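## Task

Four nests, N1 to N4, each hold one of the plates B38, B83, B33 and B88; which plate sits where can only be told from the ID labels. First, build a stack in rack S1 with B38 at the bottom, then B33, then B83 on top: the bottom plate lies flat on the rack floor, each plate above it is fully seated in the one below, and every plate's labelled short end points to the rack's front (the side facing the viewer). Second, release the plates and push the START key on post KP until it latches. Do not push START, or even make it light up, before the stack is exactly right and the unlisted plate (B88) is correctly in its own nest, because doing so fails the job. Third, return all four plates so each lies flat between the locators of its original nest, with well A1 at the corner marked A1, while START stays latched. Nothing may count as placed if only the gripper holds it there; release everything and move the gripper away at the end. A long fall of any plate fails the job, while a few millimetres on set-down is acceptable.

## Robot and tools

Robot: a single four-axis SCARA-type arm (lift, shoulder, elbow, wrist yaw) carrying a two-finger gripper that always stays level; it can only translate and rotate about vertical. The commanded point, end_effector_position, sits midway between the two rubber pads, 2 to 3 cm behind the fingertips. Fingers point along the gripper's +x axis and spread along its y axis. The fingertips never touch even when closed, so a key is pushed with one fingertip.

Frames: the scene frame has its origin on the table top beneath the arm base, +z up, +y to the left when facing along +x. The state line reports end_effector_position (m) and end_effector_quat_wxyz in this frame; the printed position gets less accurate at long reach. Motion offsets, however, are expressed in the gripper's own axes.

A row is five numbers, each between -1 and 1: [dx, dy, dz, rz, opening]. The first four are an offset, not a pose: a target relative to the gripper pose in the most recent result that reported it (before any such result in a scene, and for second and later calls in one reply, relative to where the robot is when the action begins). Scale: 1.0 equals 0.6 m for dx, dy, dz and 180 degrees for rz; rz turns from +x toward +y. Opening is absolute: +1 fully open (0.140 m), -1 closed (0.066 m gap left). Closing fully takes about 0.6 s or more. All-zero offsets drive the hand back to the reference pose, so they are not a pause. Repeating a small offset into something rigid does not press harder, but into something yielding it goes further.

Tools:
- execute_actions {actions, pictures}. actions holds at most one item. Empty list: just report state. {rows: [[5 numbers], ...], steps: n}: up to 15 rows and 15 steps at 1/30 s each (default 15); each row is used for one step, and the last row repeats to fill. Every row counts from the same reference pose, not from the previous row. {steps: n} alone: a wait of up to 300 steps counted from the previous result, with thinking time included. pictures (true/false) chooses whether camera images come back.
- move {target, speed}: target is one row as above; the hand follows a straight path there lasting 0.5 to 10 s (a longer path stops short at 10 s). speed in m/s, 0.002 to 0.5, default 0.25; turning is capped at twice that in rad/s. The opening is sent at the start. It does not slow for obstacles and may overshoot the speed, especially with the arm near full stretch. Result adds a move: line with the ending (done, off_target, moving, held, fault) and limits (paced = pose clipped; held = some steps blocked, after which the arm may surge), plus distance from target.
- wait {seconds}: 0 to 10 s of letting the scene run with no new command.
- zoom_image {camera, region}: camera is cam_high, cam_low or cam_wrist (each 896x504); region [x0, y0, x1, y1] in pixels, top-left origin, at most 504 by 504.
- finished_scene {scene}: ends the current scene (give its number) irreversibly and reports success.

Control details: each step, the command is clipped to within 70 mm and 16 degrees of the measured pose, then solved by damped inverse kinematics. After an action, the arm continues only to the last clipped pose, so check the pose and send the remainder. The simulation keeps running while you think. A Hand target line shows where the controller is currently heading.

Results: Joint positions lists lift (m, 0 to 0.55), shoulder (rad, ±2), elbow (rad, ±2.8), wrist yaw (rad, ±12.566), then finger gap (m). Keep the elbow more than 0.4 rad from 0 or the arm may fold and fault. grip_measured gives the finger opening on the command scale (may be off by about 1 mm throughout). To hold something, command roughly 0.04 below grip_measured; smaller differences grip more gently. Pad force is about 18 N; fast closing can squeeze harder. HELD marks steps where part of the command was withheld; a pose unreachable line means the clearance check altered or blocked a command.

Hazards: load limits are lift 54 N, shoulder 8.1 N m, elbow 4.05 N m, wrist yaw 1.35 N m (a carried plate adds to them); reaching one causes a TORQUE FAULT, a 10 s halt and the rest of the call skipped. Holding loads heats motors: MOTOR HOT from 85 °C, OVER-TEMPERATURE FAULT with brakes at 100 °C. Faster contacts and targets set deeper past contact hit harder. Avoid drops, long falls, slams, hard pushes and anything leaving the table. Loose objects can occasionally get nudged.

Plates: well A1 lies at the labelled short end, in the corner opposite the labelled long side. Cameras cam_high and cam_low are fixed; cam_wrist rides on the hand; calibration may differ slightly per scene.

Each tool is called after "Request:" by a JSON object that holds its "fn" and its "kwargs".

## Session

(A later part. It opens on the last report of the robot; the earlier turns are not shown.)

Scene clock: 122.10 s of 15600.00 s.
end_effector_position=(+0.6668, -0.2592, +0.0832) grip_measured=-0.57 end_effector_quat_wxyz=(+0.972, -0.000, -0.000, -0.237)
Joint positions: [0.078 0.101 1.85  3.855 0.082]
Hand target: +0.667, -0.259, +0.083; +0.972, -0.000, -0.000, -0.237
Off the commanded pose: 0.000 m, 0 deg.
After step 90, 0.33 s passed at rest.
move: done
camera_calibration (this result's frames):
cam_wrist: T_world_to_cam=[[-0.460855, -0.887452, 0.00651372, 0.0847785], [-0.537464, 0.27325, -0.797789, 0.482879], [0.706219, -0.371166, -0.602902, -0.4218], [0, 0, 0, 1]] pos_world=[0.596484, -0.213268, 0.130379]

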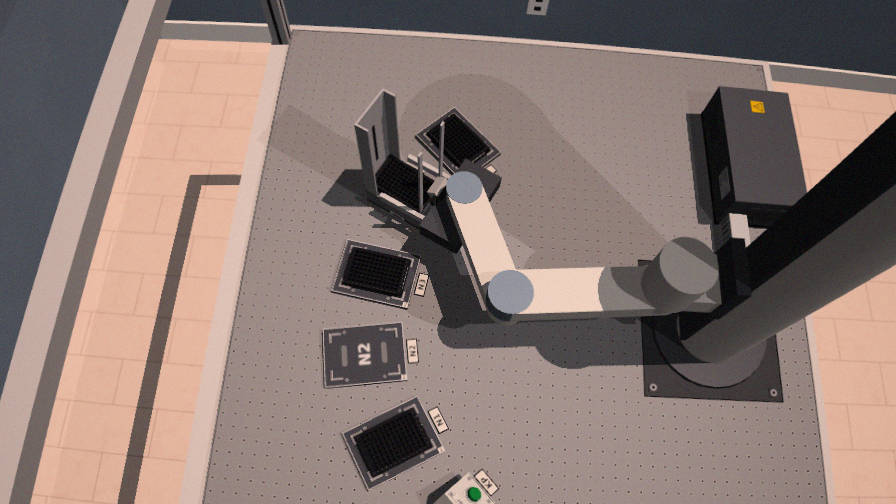

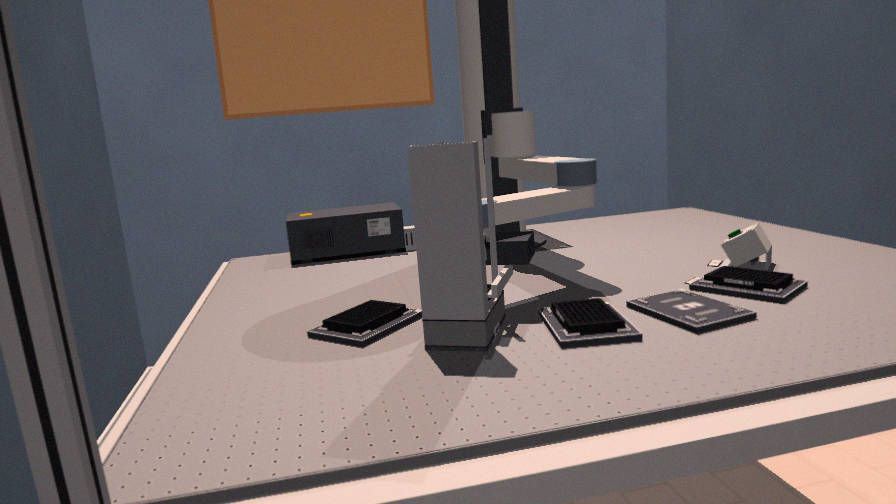

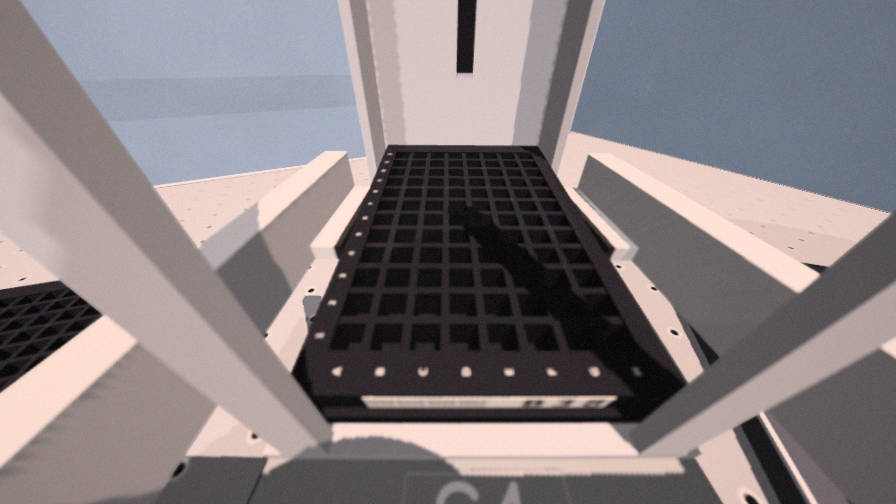

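About 40% levelled; continue.

Request:
{"fn": "move", "kwargs": {"target": [0,0,-0.007,0,-0.63], "speed": 0.01}}

Request:
{"fn": "move", "kwargs": {"target": [0,0,0,0,-0.1]}}

Scene clock: 124.90 s of 15600.00 s.
end_effector_position=(+0.6669, -0.2592, +0.0792) grip_measured=-0.57 end_effector_quat_wxyz=(+0.972, -0.000, -0.000, -0.237)
Joint positions: [0.074 0.101 1.85  3.855 0.082]
Hand target: +0.667, -0.259, +0.079; +0.972, -0.000, -0.000, -0.237
Off the commanded pose: 0.000 m, 0 deg.
move: done
camera_calibration (this result's frames):
cam_wrist: T_world_to_cam=[[-0.46059, -0.887589, 0.00651372, 0.084705], [-0.537545, 0.27309, -0.797789, 0.479719], [0.70633, -0.370955, -0.602902, -0.424294], [0, 0, 0, 1]] pos_world=[0.596576, -0.213217, 0.126355]

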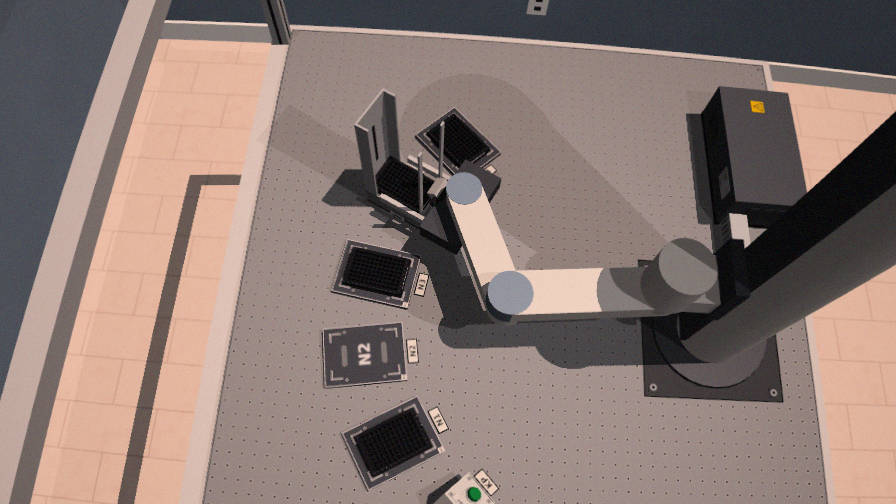

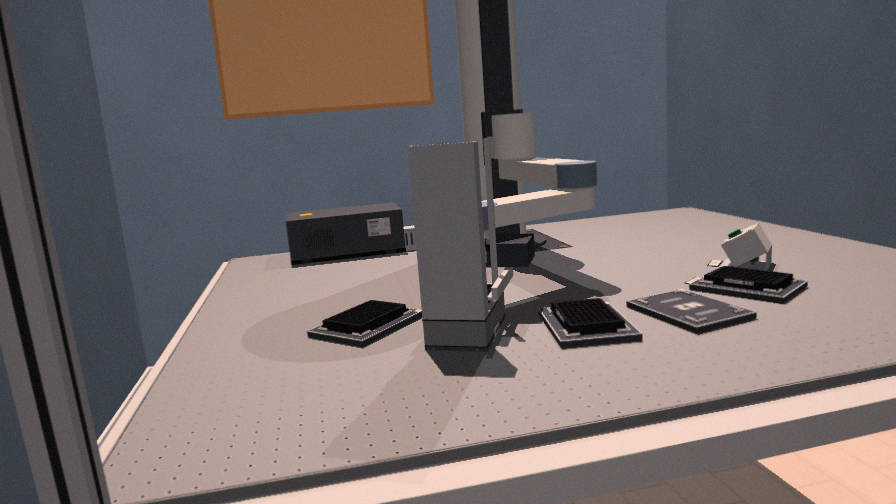

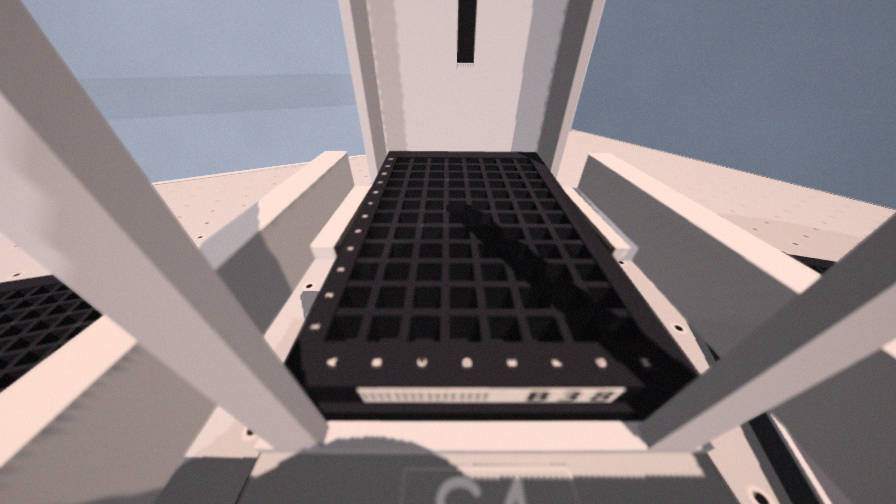

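Scene clock: 125.40 s of 15600.00 s.
end_effector_position=(+0.6669, -0.2591, +0.0792) grip_measured=-0.10 end_effector_quat_wxyz=(+0.972, -0.000, -0.000, -0.237)
Joint positions: [0.074 0.101 1.85  3.855 0.099]
Hand target: +0.667, -0.259, +0.079; +0.972, -0.000, -0.000, -0.237
Off the commanded pose: 0.000 m, 0 deg.
move: done
camera_calibration (this result's frames):
cam_wrist: T_world_to_cam=[[-0.460516, -0.887628, 0.00651372, 0.0846719], [-0.537568, 0.273045, -0.797789, 0.479744], [0.706361, -0.370896, -0.602902, -0.424299], [0, 0, 0, 1]] pos_world=[0.596596, -0.213205, 0.126373]

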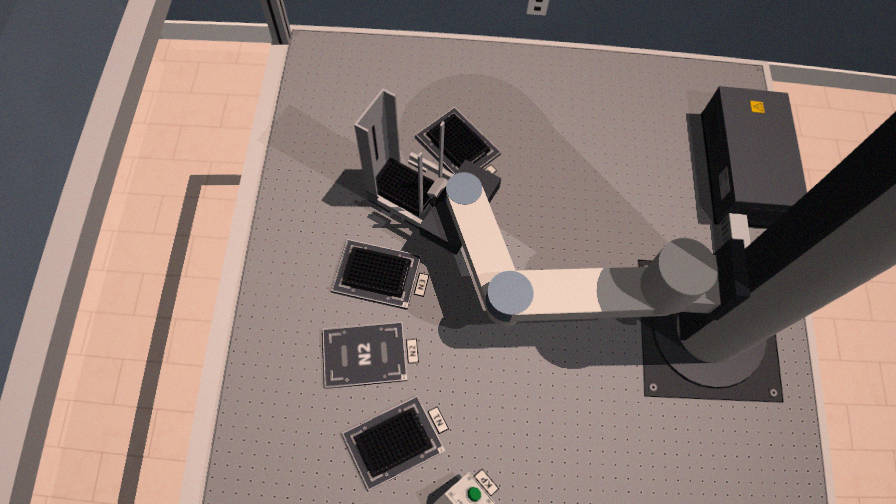

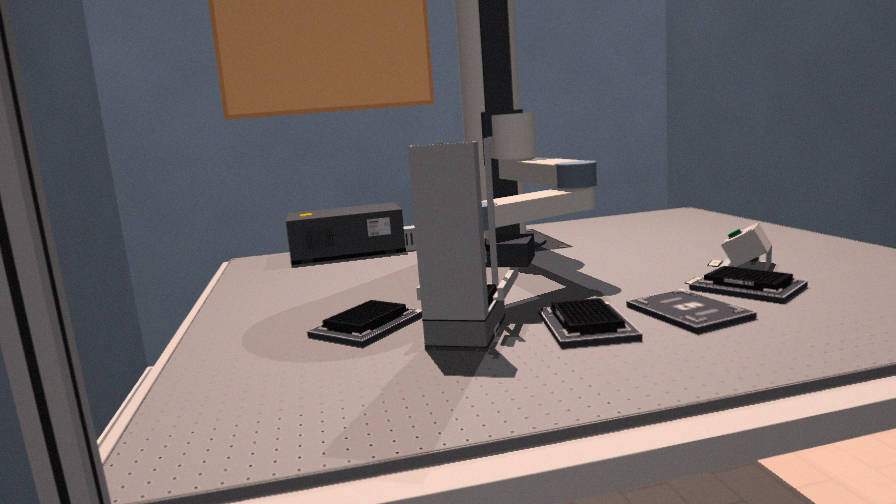

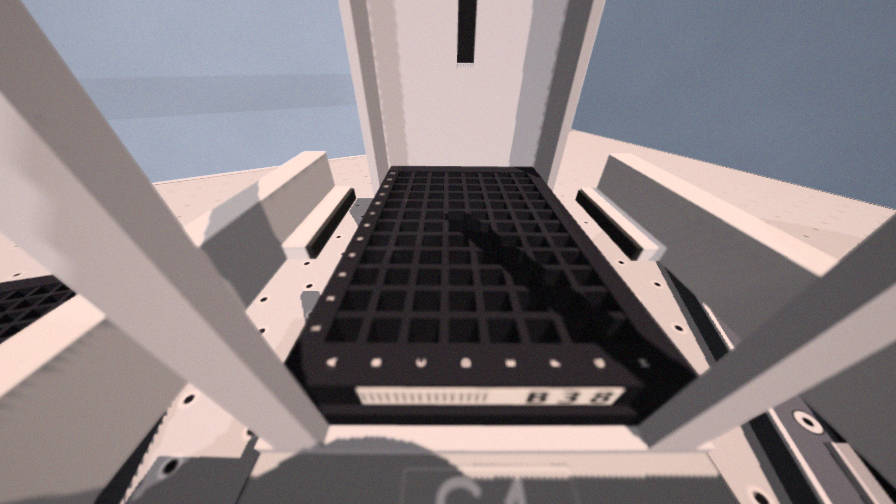

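Request:
{"fn": "move", "kwargs": {"target": [-0.283,0,0,0,0.2], "speed": 0.3}}

Request:
{"fn": "move", "kwargs": {"target": [-0.173,0.687,0,0.302,0.2], "speed": 0.5}}

Scene clock: 132.60 s of 15600.00 s.
end_effector_position=(+0.5161, -0.1811, +0.0791) grip_measured=+0.20 end_effector_quat_wxyz=(+0.972, -0.000, -0.000, -0.237)
Joint positions: [0.074 0.445 0.975 4.385 0.11 ]
Hand target: +0.516, -0.181, +0.079; +0.972, -0.000, -0.000, -0.237
Off the commanded pose: 0.000 m, 0 deg.
After step 90, 3.20 s passed at rest.
move: done
camera_calibration (this result's frames):
cam_wrist: T_world_to_cam=[[-0.460665, -0.88755, 0.00651372, 0.0845363], [-0.537522, 0.273135, -0.797789, 0.377335], [0.706298, -0.371015, -0.602902, -0.288821], [0, 0, 0, 1]] pos_world=[0.445763, -0.13519, 0.126352]

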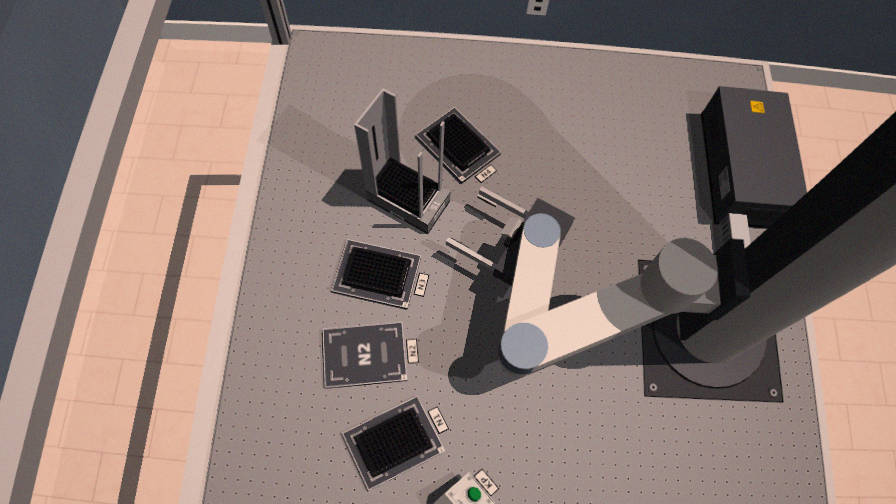

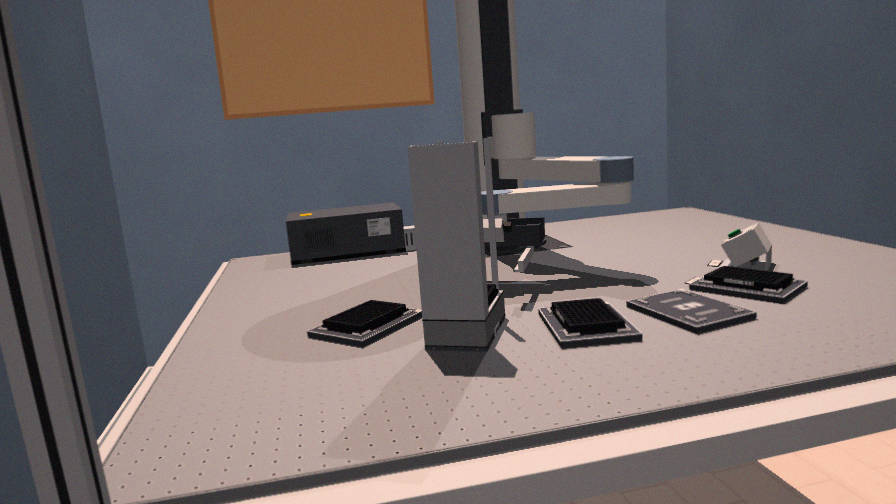

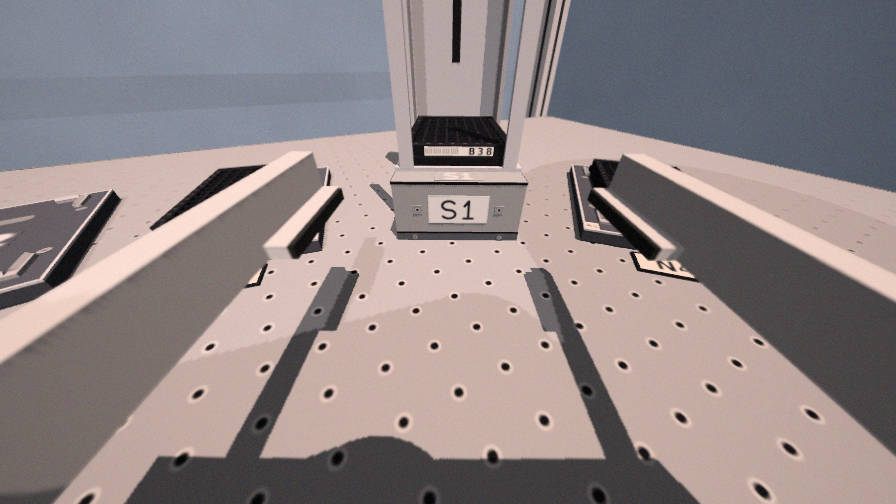

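Scene clock: 134.07 s of 15600.00 s.
end_effector_position=(+0.6133, +0.2328, +0.0792) grip_measured=+0.20 end_effector_quat_wxyz=(+0.972, -0.000, -0.000, +0.234)
Joint positions: [0.074 1.232 1.503 4.019 0.11 ]
Hand target: +0.613, +0.233, +0.079; +0.972, -0.000, -0.000, +0.233
Off the commanded pose: 0.000 m, 0 deg.
move: done; limits=paced
camera_calibration (this result's frames):
cam_wrist: T_world_to_cam=[[0.453207, -0.891381, 0.00651372, -0.0628586], [-0.535083, -0.277883, -0.797789, 0.443326], [0.712944, 0.358078, -0.602902, -0.377709], [0, 0, 0, 1]] pos_world=[0.534989, 0.202411, 0.126369]

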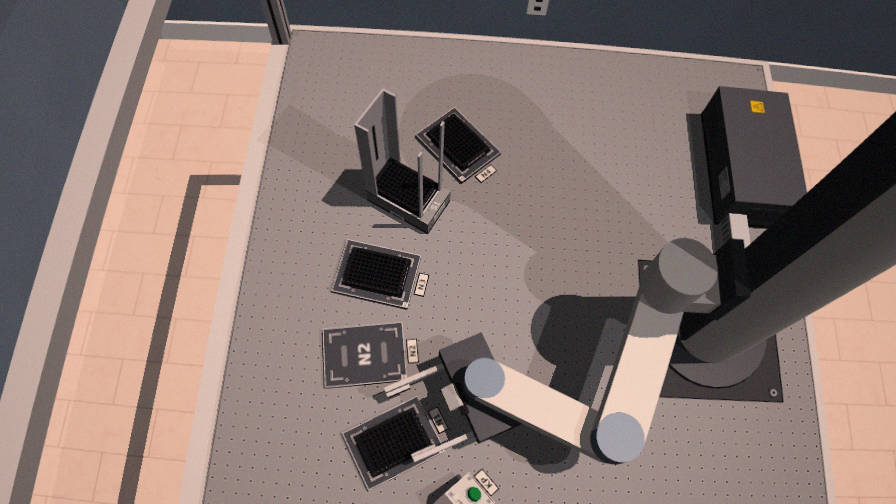

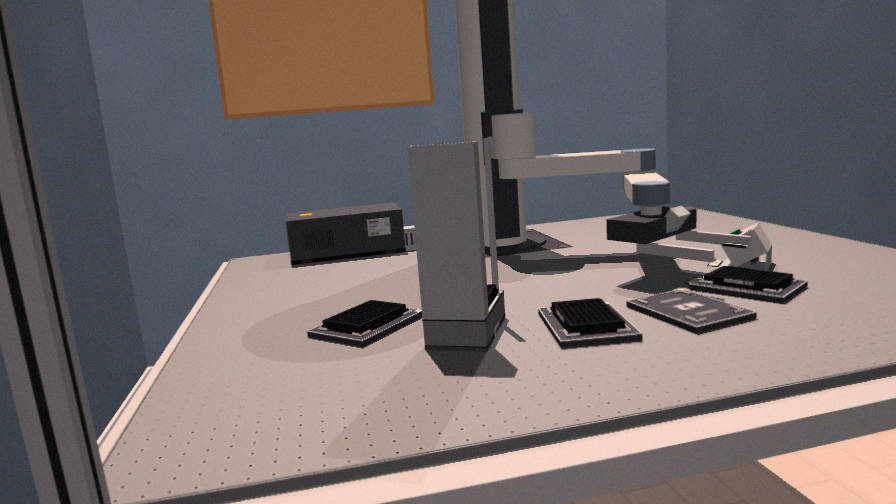

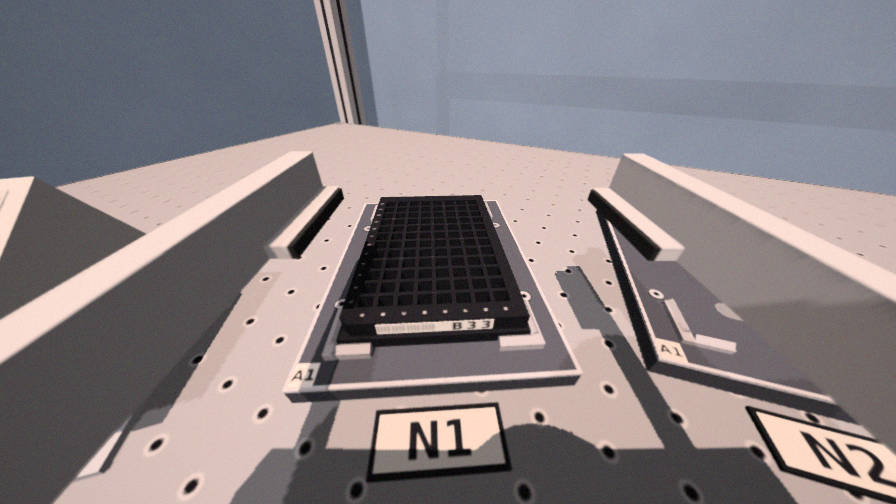

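Request:
{"fn": "move", "kwargs": {"target": [0.074,0.0285,-0.045,0.015,0.2]}}

Request:
{"fn": "move", "kwargs": {"target": [0,0,-0.03,0,0.0], "speed": 0.05}}

Scene clock: 141.67 s of 15600.00 s.
end_effector_position=(+0.6450, +0.2683, +0.0521) grip_measured=+0.20 end_effector_quat_wxyz=(+0.967, -0.000, -0.000, +0.257)
Joint positions: [0.047 1.147 1.758 3.898 0.11 ]
Hand target: +0.645, +0.268, +0.052; +0.967, -0.000, -0.000, +0.256
Off the commanded pose: 0.000 m, 0 deg.
After step 90, 3.87 s passed at rest.
move: done
camera_calibration (this result's frames):
cam_wrist: T_world_to_cam=[[0.495023, -0.868855, 0.00651372, -0.0784416], [-0.521284, -0.302978, -0.797789, 0.446414], [0.695136, 0.391528, -0.602902, -0.426857], [0, 0, 0, 1]] pos_world=[0.568263, 0.234226, 0.0993019]

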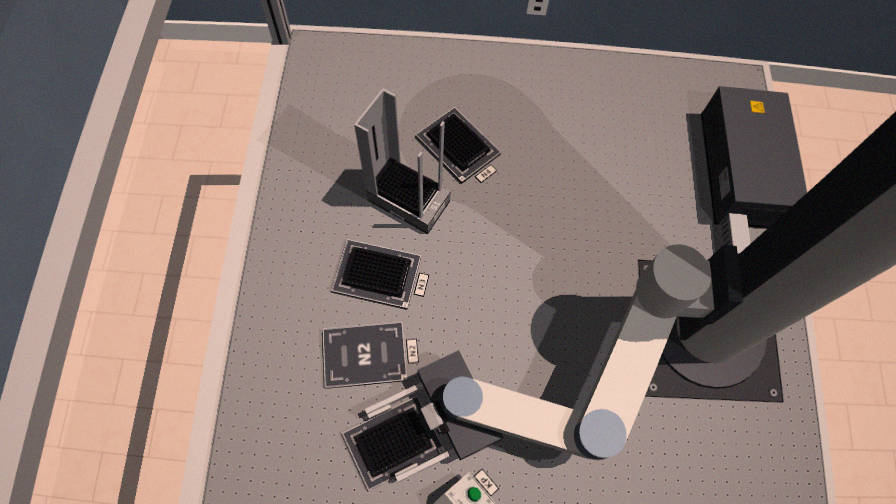

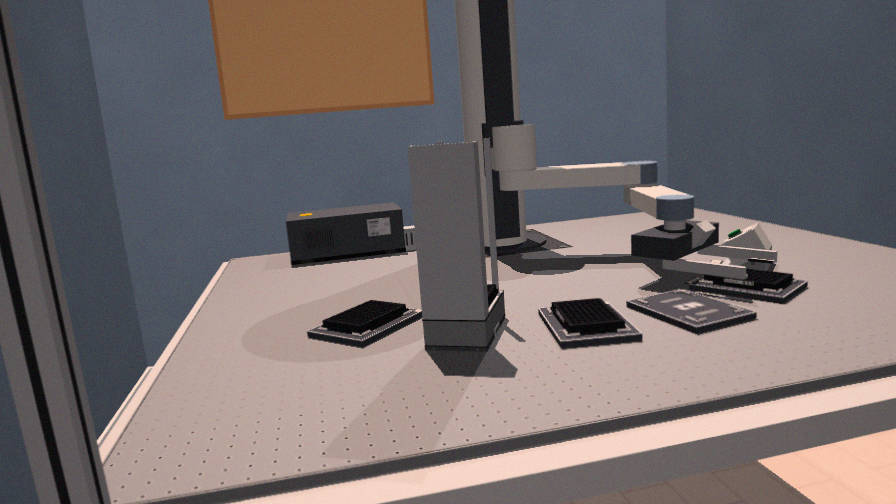

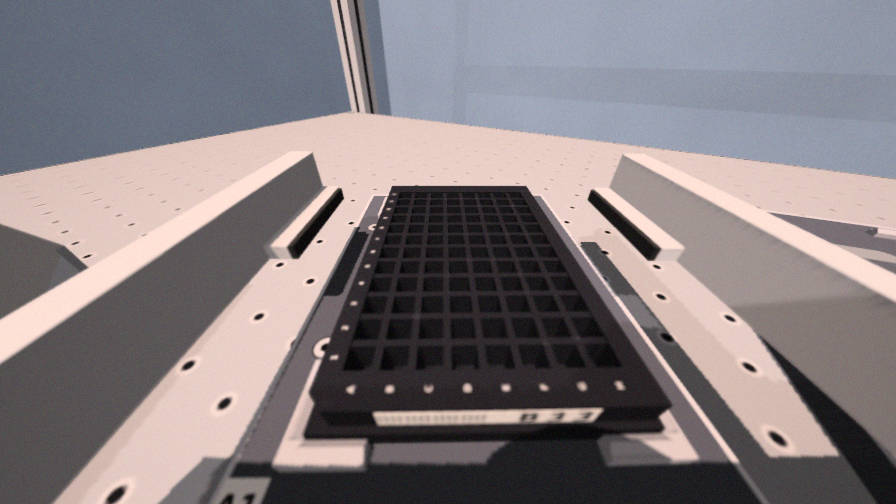

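Scene clock: 142.37 s of 15600.00 s.
end_effector_position=(+0.6450, +0.2683, +0.0340) grip_measured=+0.00 end_effector_quat_wxyz=(+0.967, -0.000, -0.000, +0.257)
Joint positions: [0.029 1.147 1.758 3.898 0.103]
Hand target: +0.645, +0.268, +0.034; +0.967, -0.000, -0.000, +0.257
Off the commanded pose: 0.000 m, 0 deg.
move: done
camera_calibration (this result's frames):
cam_wrist: T_world_to_cam=[[0.495017, -0.868859, 0.00651372, -0.0783209], [-0.521286, -0.302975, -0.797789, 0.432001], [0.695139, 0.391524, -0.602902, -0.43775], [0, 0, 0, 1]] pos_world=[0.568263, 0.234225, 0.0812351]

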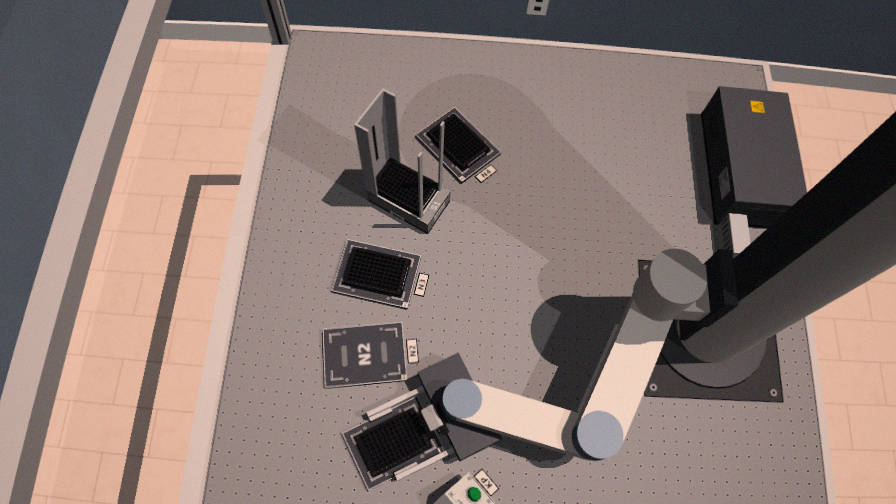

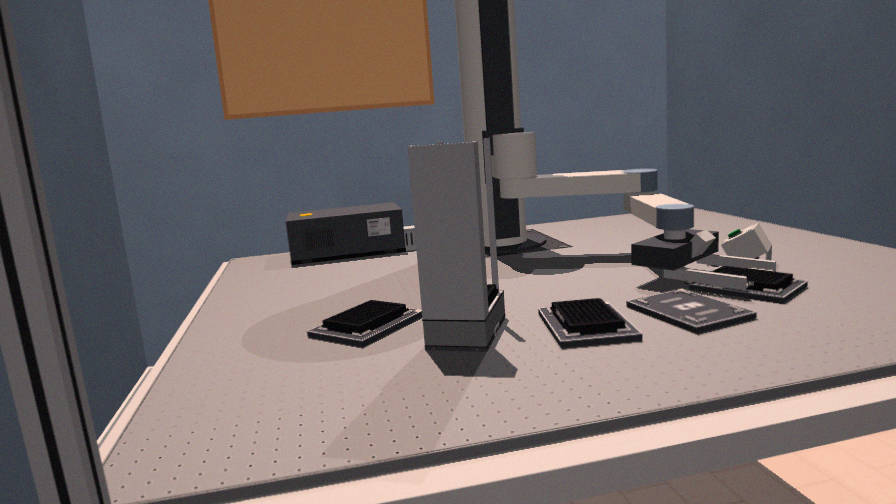

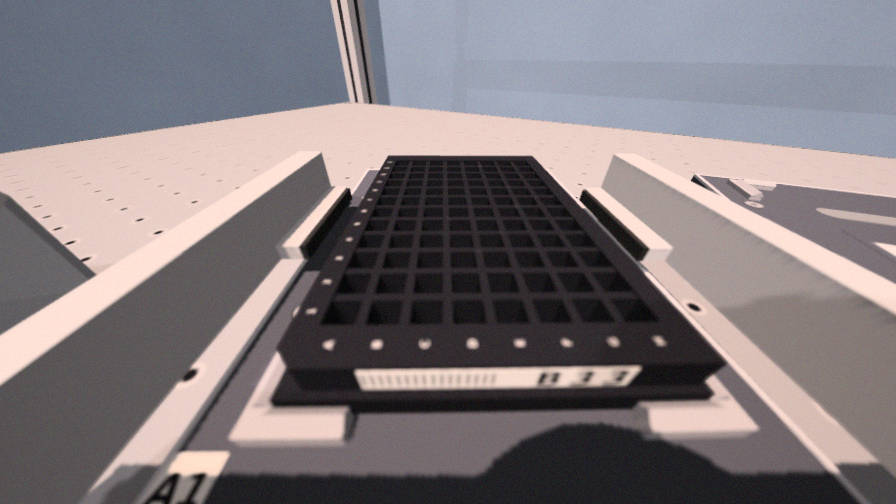

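Request:
{"fn": "move", "kwargs": {"target": [0,0,0,0.002,-0.63]}}

Request:
{"fn": "move", "kwargs": {"target": [0,0,0.51,0,-0.63], "speed": 0.3}}

Scene clock: 147.70 s of 15600.00 s.
end_effector_position=(+0.6450, +0.2683, +0.0340) grip_measured=-0.57 end_effector_quat_wxyz=(+0.966, -0.000, -0.000, +0.260)
Joint positions: [0.029 1.145 1.758 3.906 0.082]
Hand target: +0.645, +0.268, +0.034; +0.966, -0.000, -0.000, +0.260
Off the commanded pose: 0.000 m, 0 deg.
After step 90, 1.63 s passed at rest.
move: done
camera_calibration (this result's frames):
cam_wrist: T_world_to_cam=[[0.500327, -0.865812, 0.00651372, -0.0825214], [-0.519422, -0.30616, -0.797789, 0.431653], [0.692729, 0.395772, -0.602902, -0.437331], [0, 0, 0, 1]] pos_world=[0.568449, 0.23379, 0.0812374]

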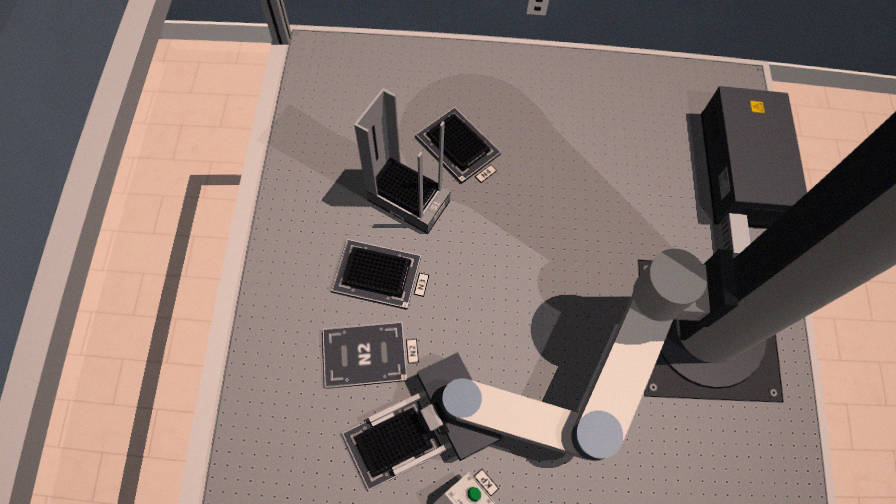

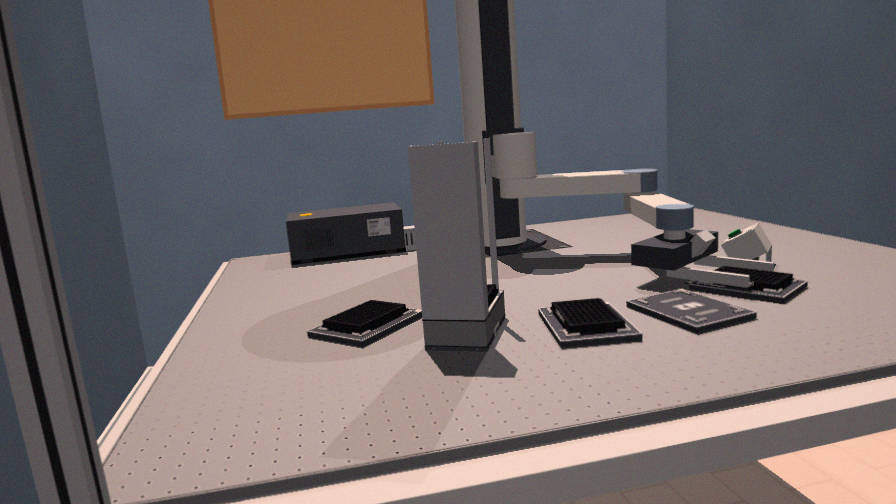

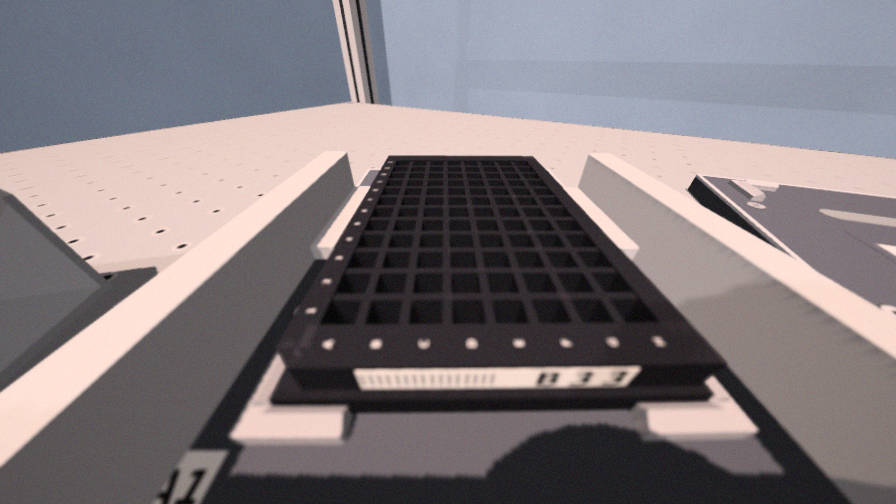

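Scene clock: 149.20 s of 15600.00 s.
end_effector_position=(+0.6450, +0.2683, +0.3401) grip_measured=-0.57 end_effector_quat_wxyz=(+0.966, -0.000, -0.000, +0.260)
Joint positions: [0.335 1.145 1.758 3.906 0.082]
Hand target: +0.645, +0.268, +0.340; +0.966, -0.000, -0.000, +0.260
Off the commanded pose: 0.000 m, 0 deg.
move: done
camera_calibration (this result's frames):
cam_wrist: T_world_to_cam=[[0.500349, -0.865799, 0.00651372, -0.084521], [-0.519414, -0.306173, -0.797789, 0.67582], [0.692719, 0.395789, -0.602902, -0.252811], [0, 0, 0, 1]] pos_world=[0.568448, 0.2338, 0.387291]

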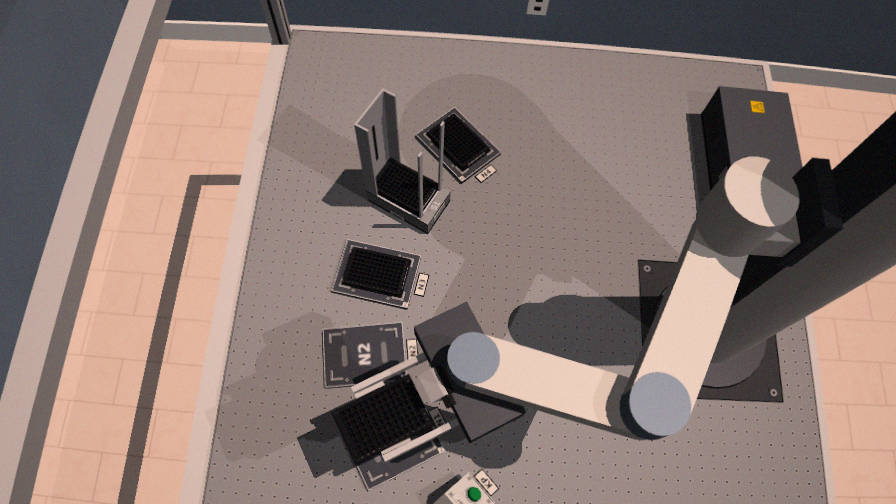

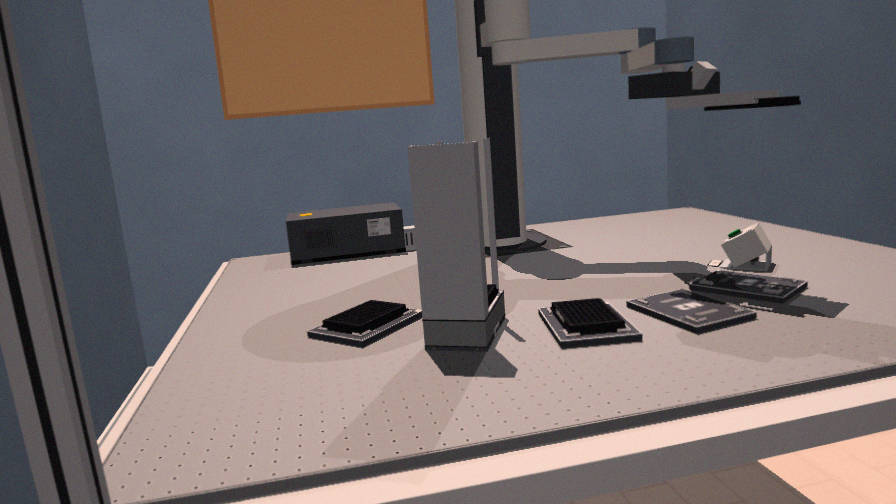

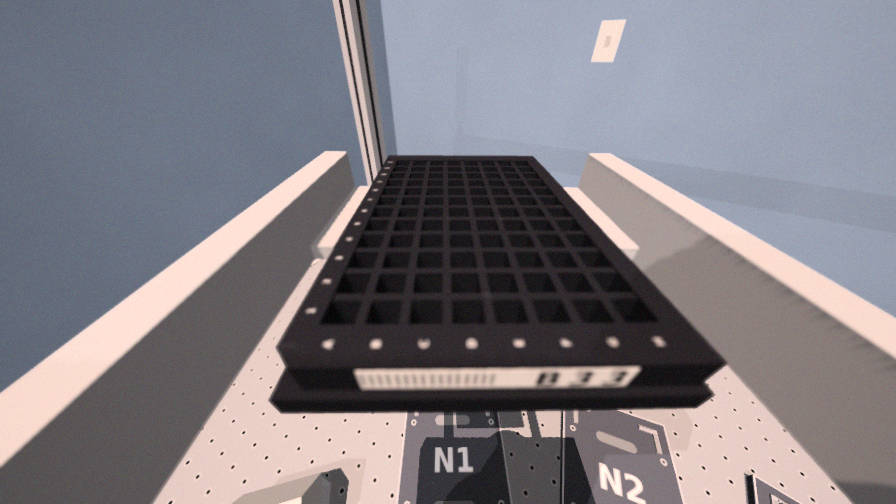

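Request:
{"fn": "move", "kwargs": {"target": [-0.4097,-0.7789,0,-0.3192,-0.63], "speed": 0.35}}

Scene clock: 155.83 s of 15600.00 s.
end_effector_position=(+0.6666, -0.2594, +0.3401) grip_measured=-0.57 end_effector_quat_wxyz=(+0.972, -0.000, -0.000, -0.237)
Joint positions: [0.335 0.1   1.849 3.856 0.082]
Hand target: +0.667, -0.259, +0.340; +0.972, -0.000, -0.000, -0.237
Off the commanded pose: 0.000 m, 0 deg.
After step 90, 1.60 s passed at rest.
move: done
camera_calibration (this result's frames):
cam_wrist: T_world_to_cam=[[-0.4607, -0.887532, 0.00651372, 0.0827832], [-0.537512, 0.273157, -0.797789, 0.687807], [0.706284, -0.371043, -0.602902, -0.266876], [0, 0, 0, 1]] pos_world=[0.596333, -0.213429, 0.387286]

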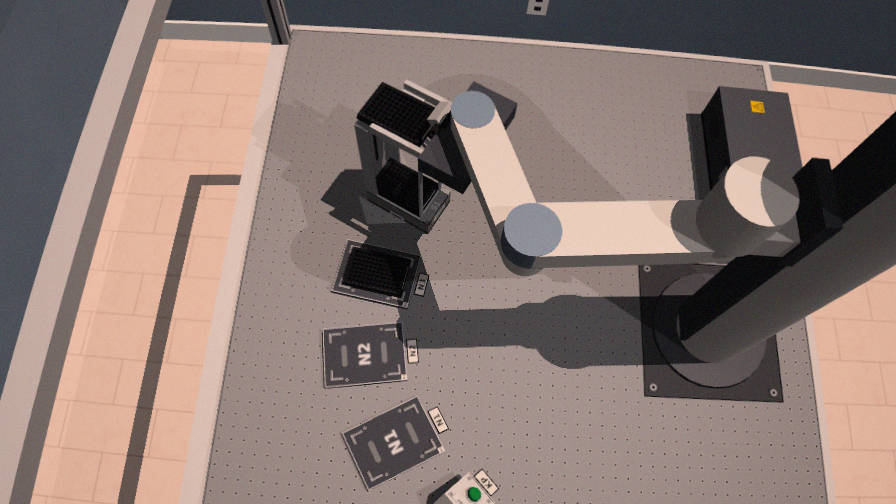

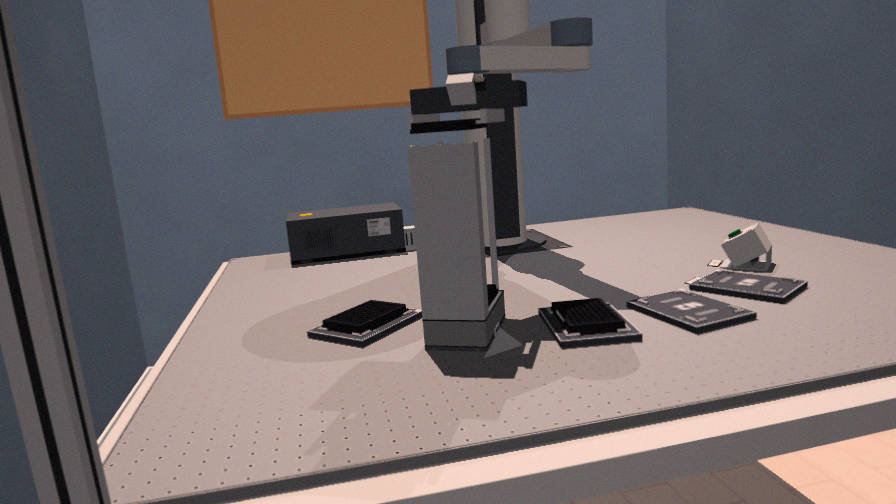

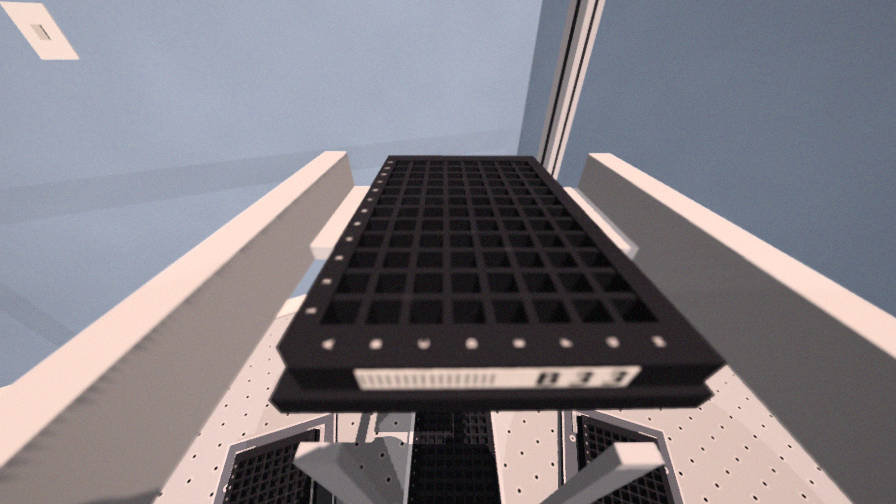

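Request:
{"fn": "move", "kwargs": {"target": [-0.001,0,-0.035,0,-0.63], "speed": 0.02}}

Scene clock: 160.97 s of 15600.00 s.
end_effector_position=(+0.6662, -0.2593, +0.3191) grip_measured=-0.57 end_effector_quat_wxyz=(+0.971, -0.000, -0.000, -0.237)
Joint positions: [0.314 0.101 1.846 3.857 0.082]
Hand target: +0.666, -0.259, +0.319; +0.972, -0.000, -0.000, -0.237
Off the commanded pose: 0.000 m, 0 deg.
After step 90, 0.87 s passed at rest.
move: done
camera_calibration (this result's frames):
cam_wrist: T_world_to_cam=[[-0.461676, -0.887025, 0.00651372, 0.0835499], [-0.537211, 0.273747, -0.797789, 0.670736], [0.705875, -0.371819, -0.602902, -0.279104], [0, 0, 0, 1]] pos_world=[0.595912, -0.213277, 0.366289]

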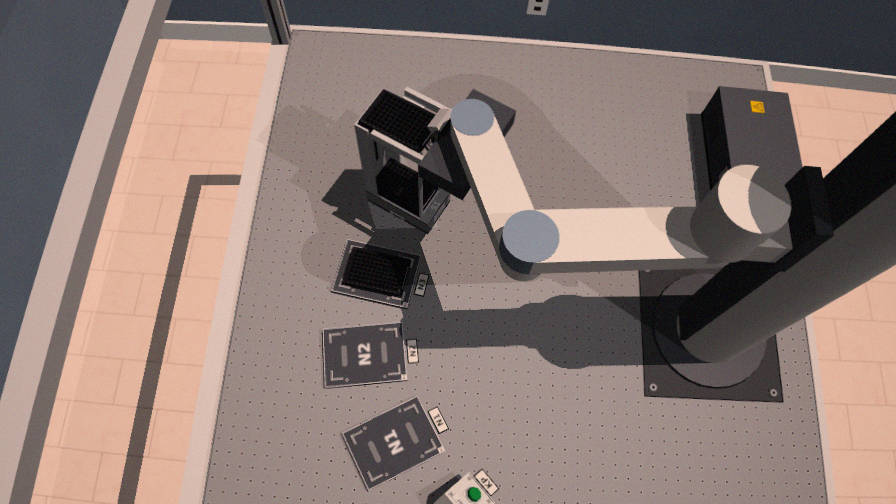

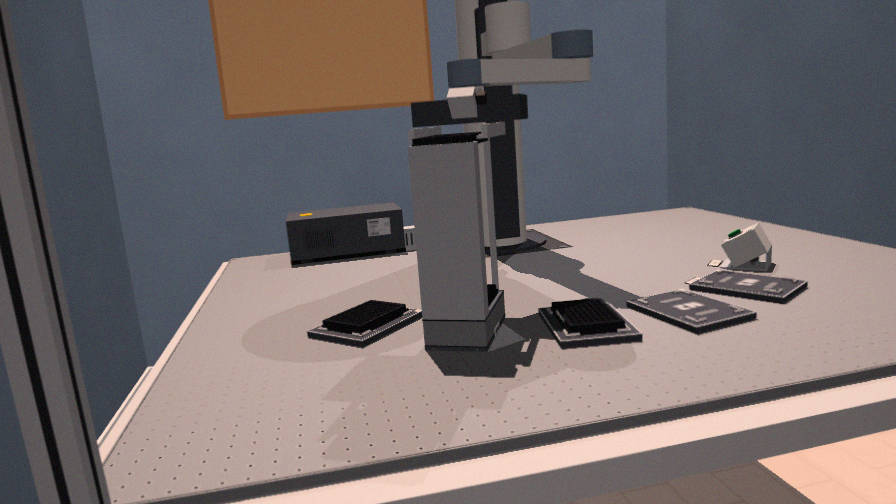

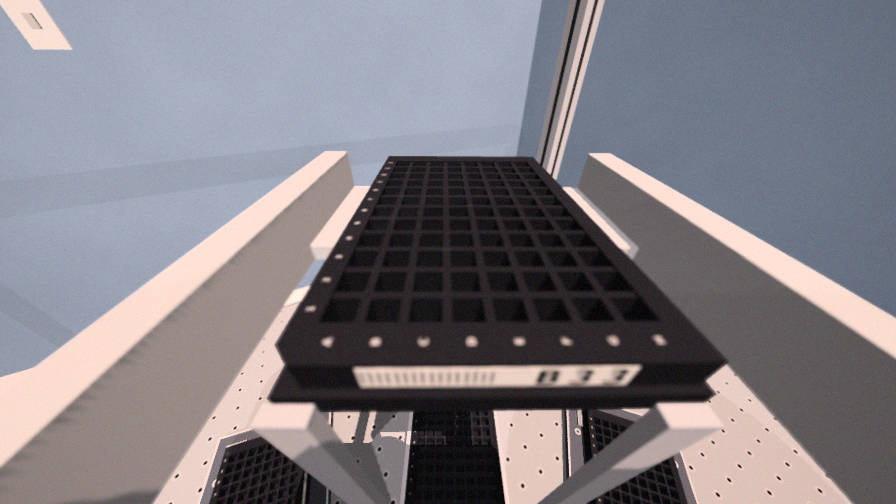

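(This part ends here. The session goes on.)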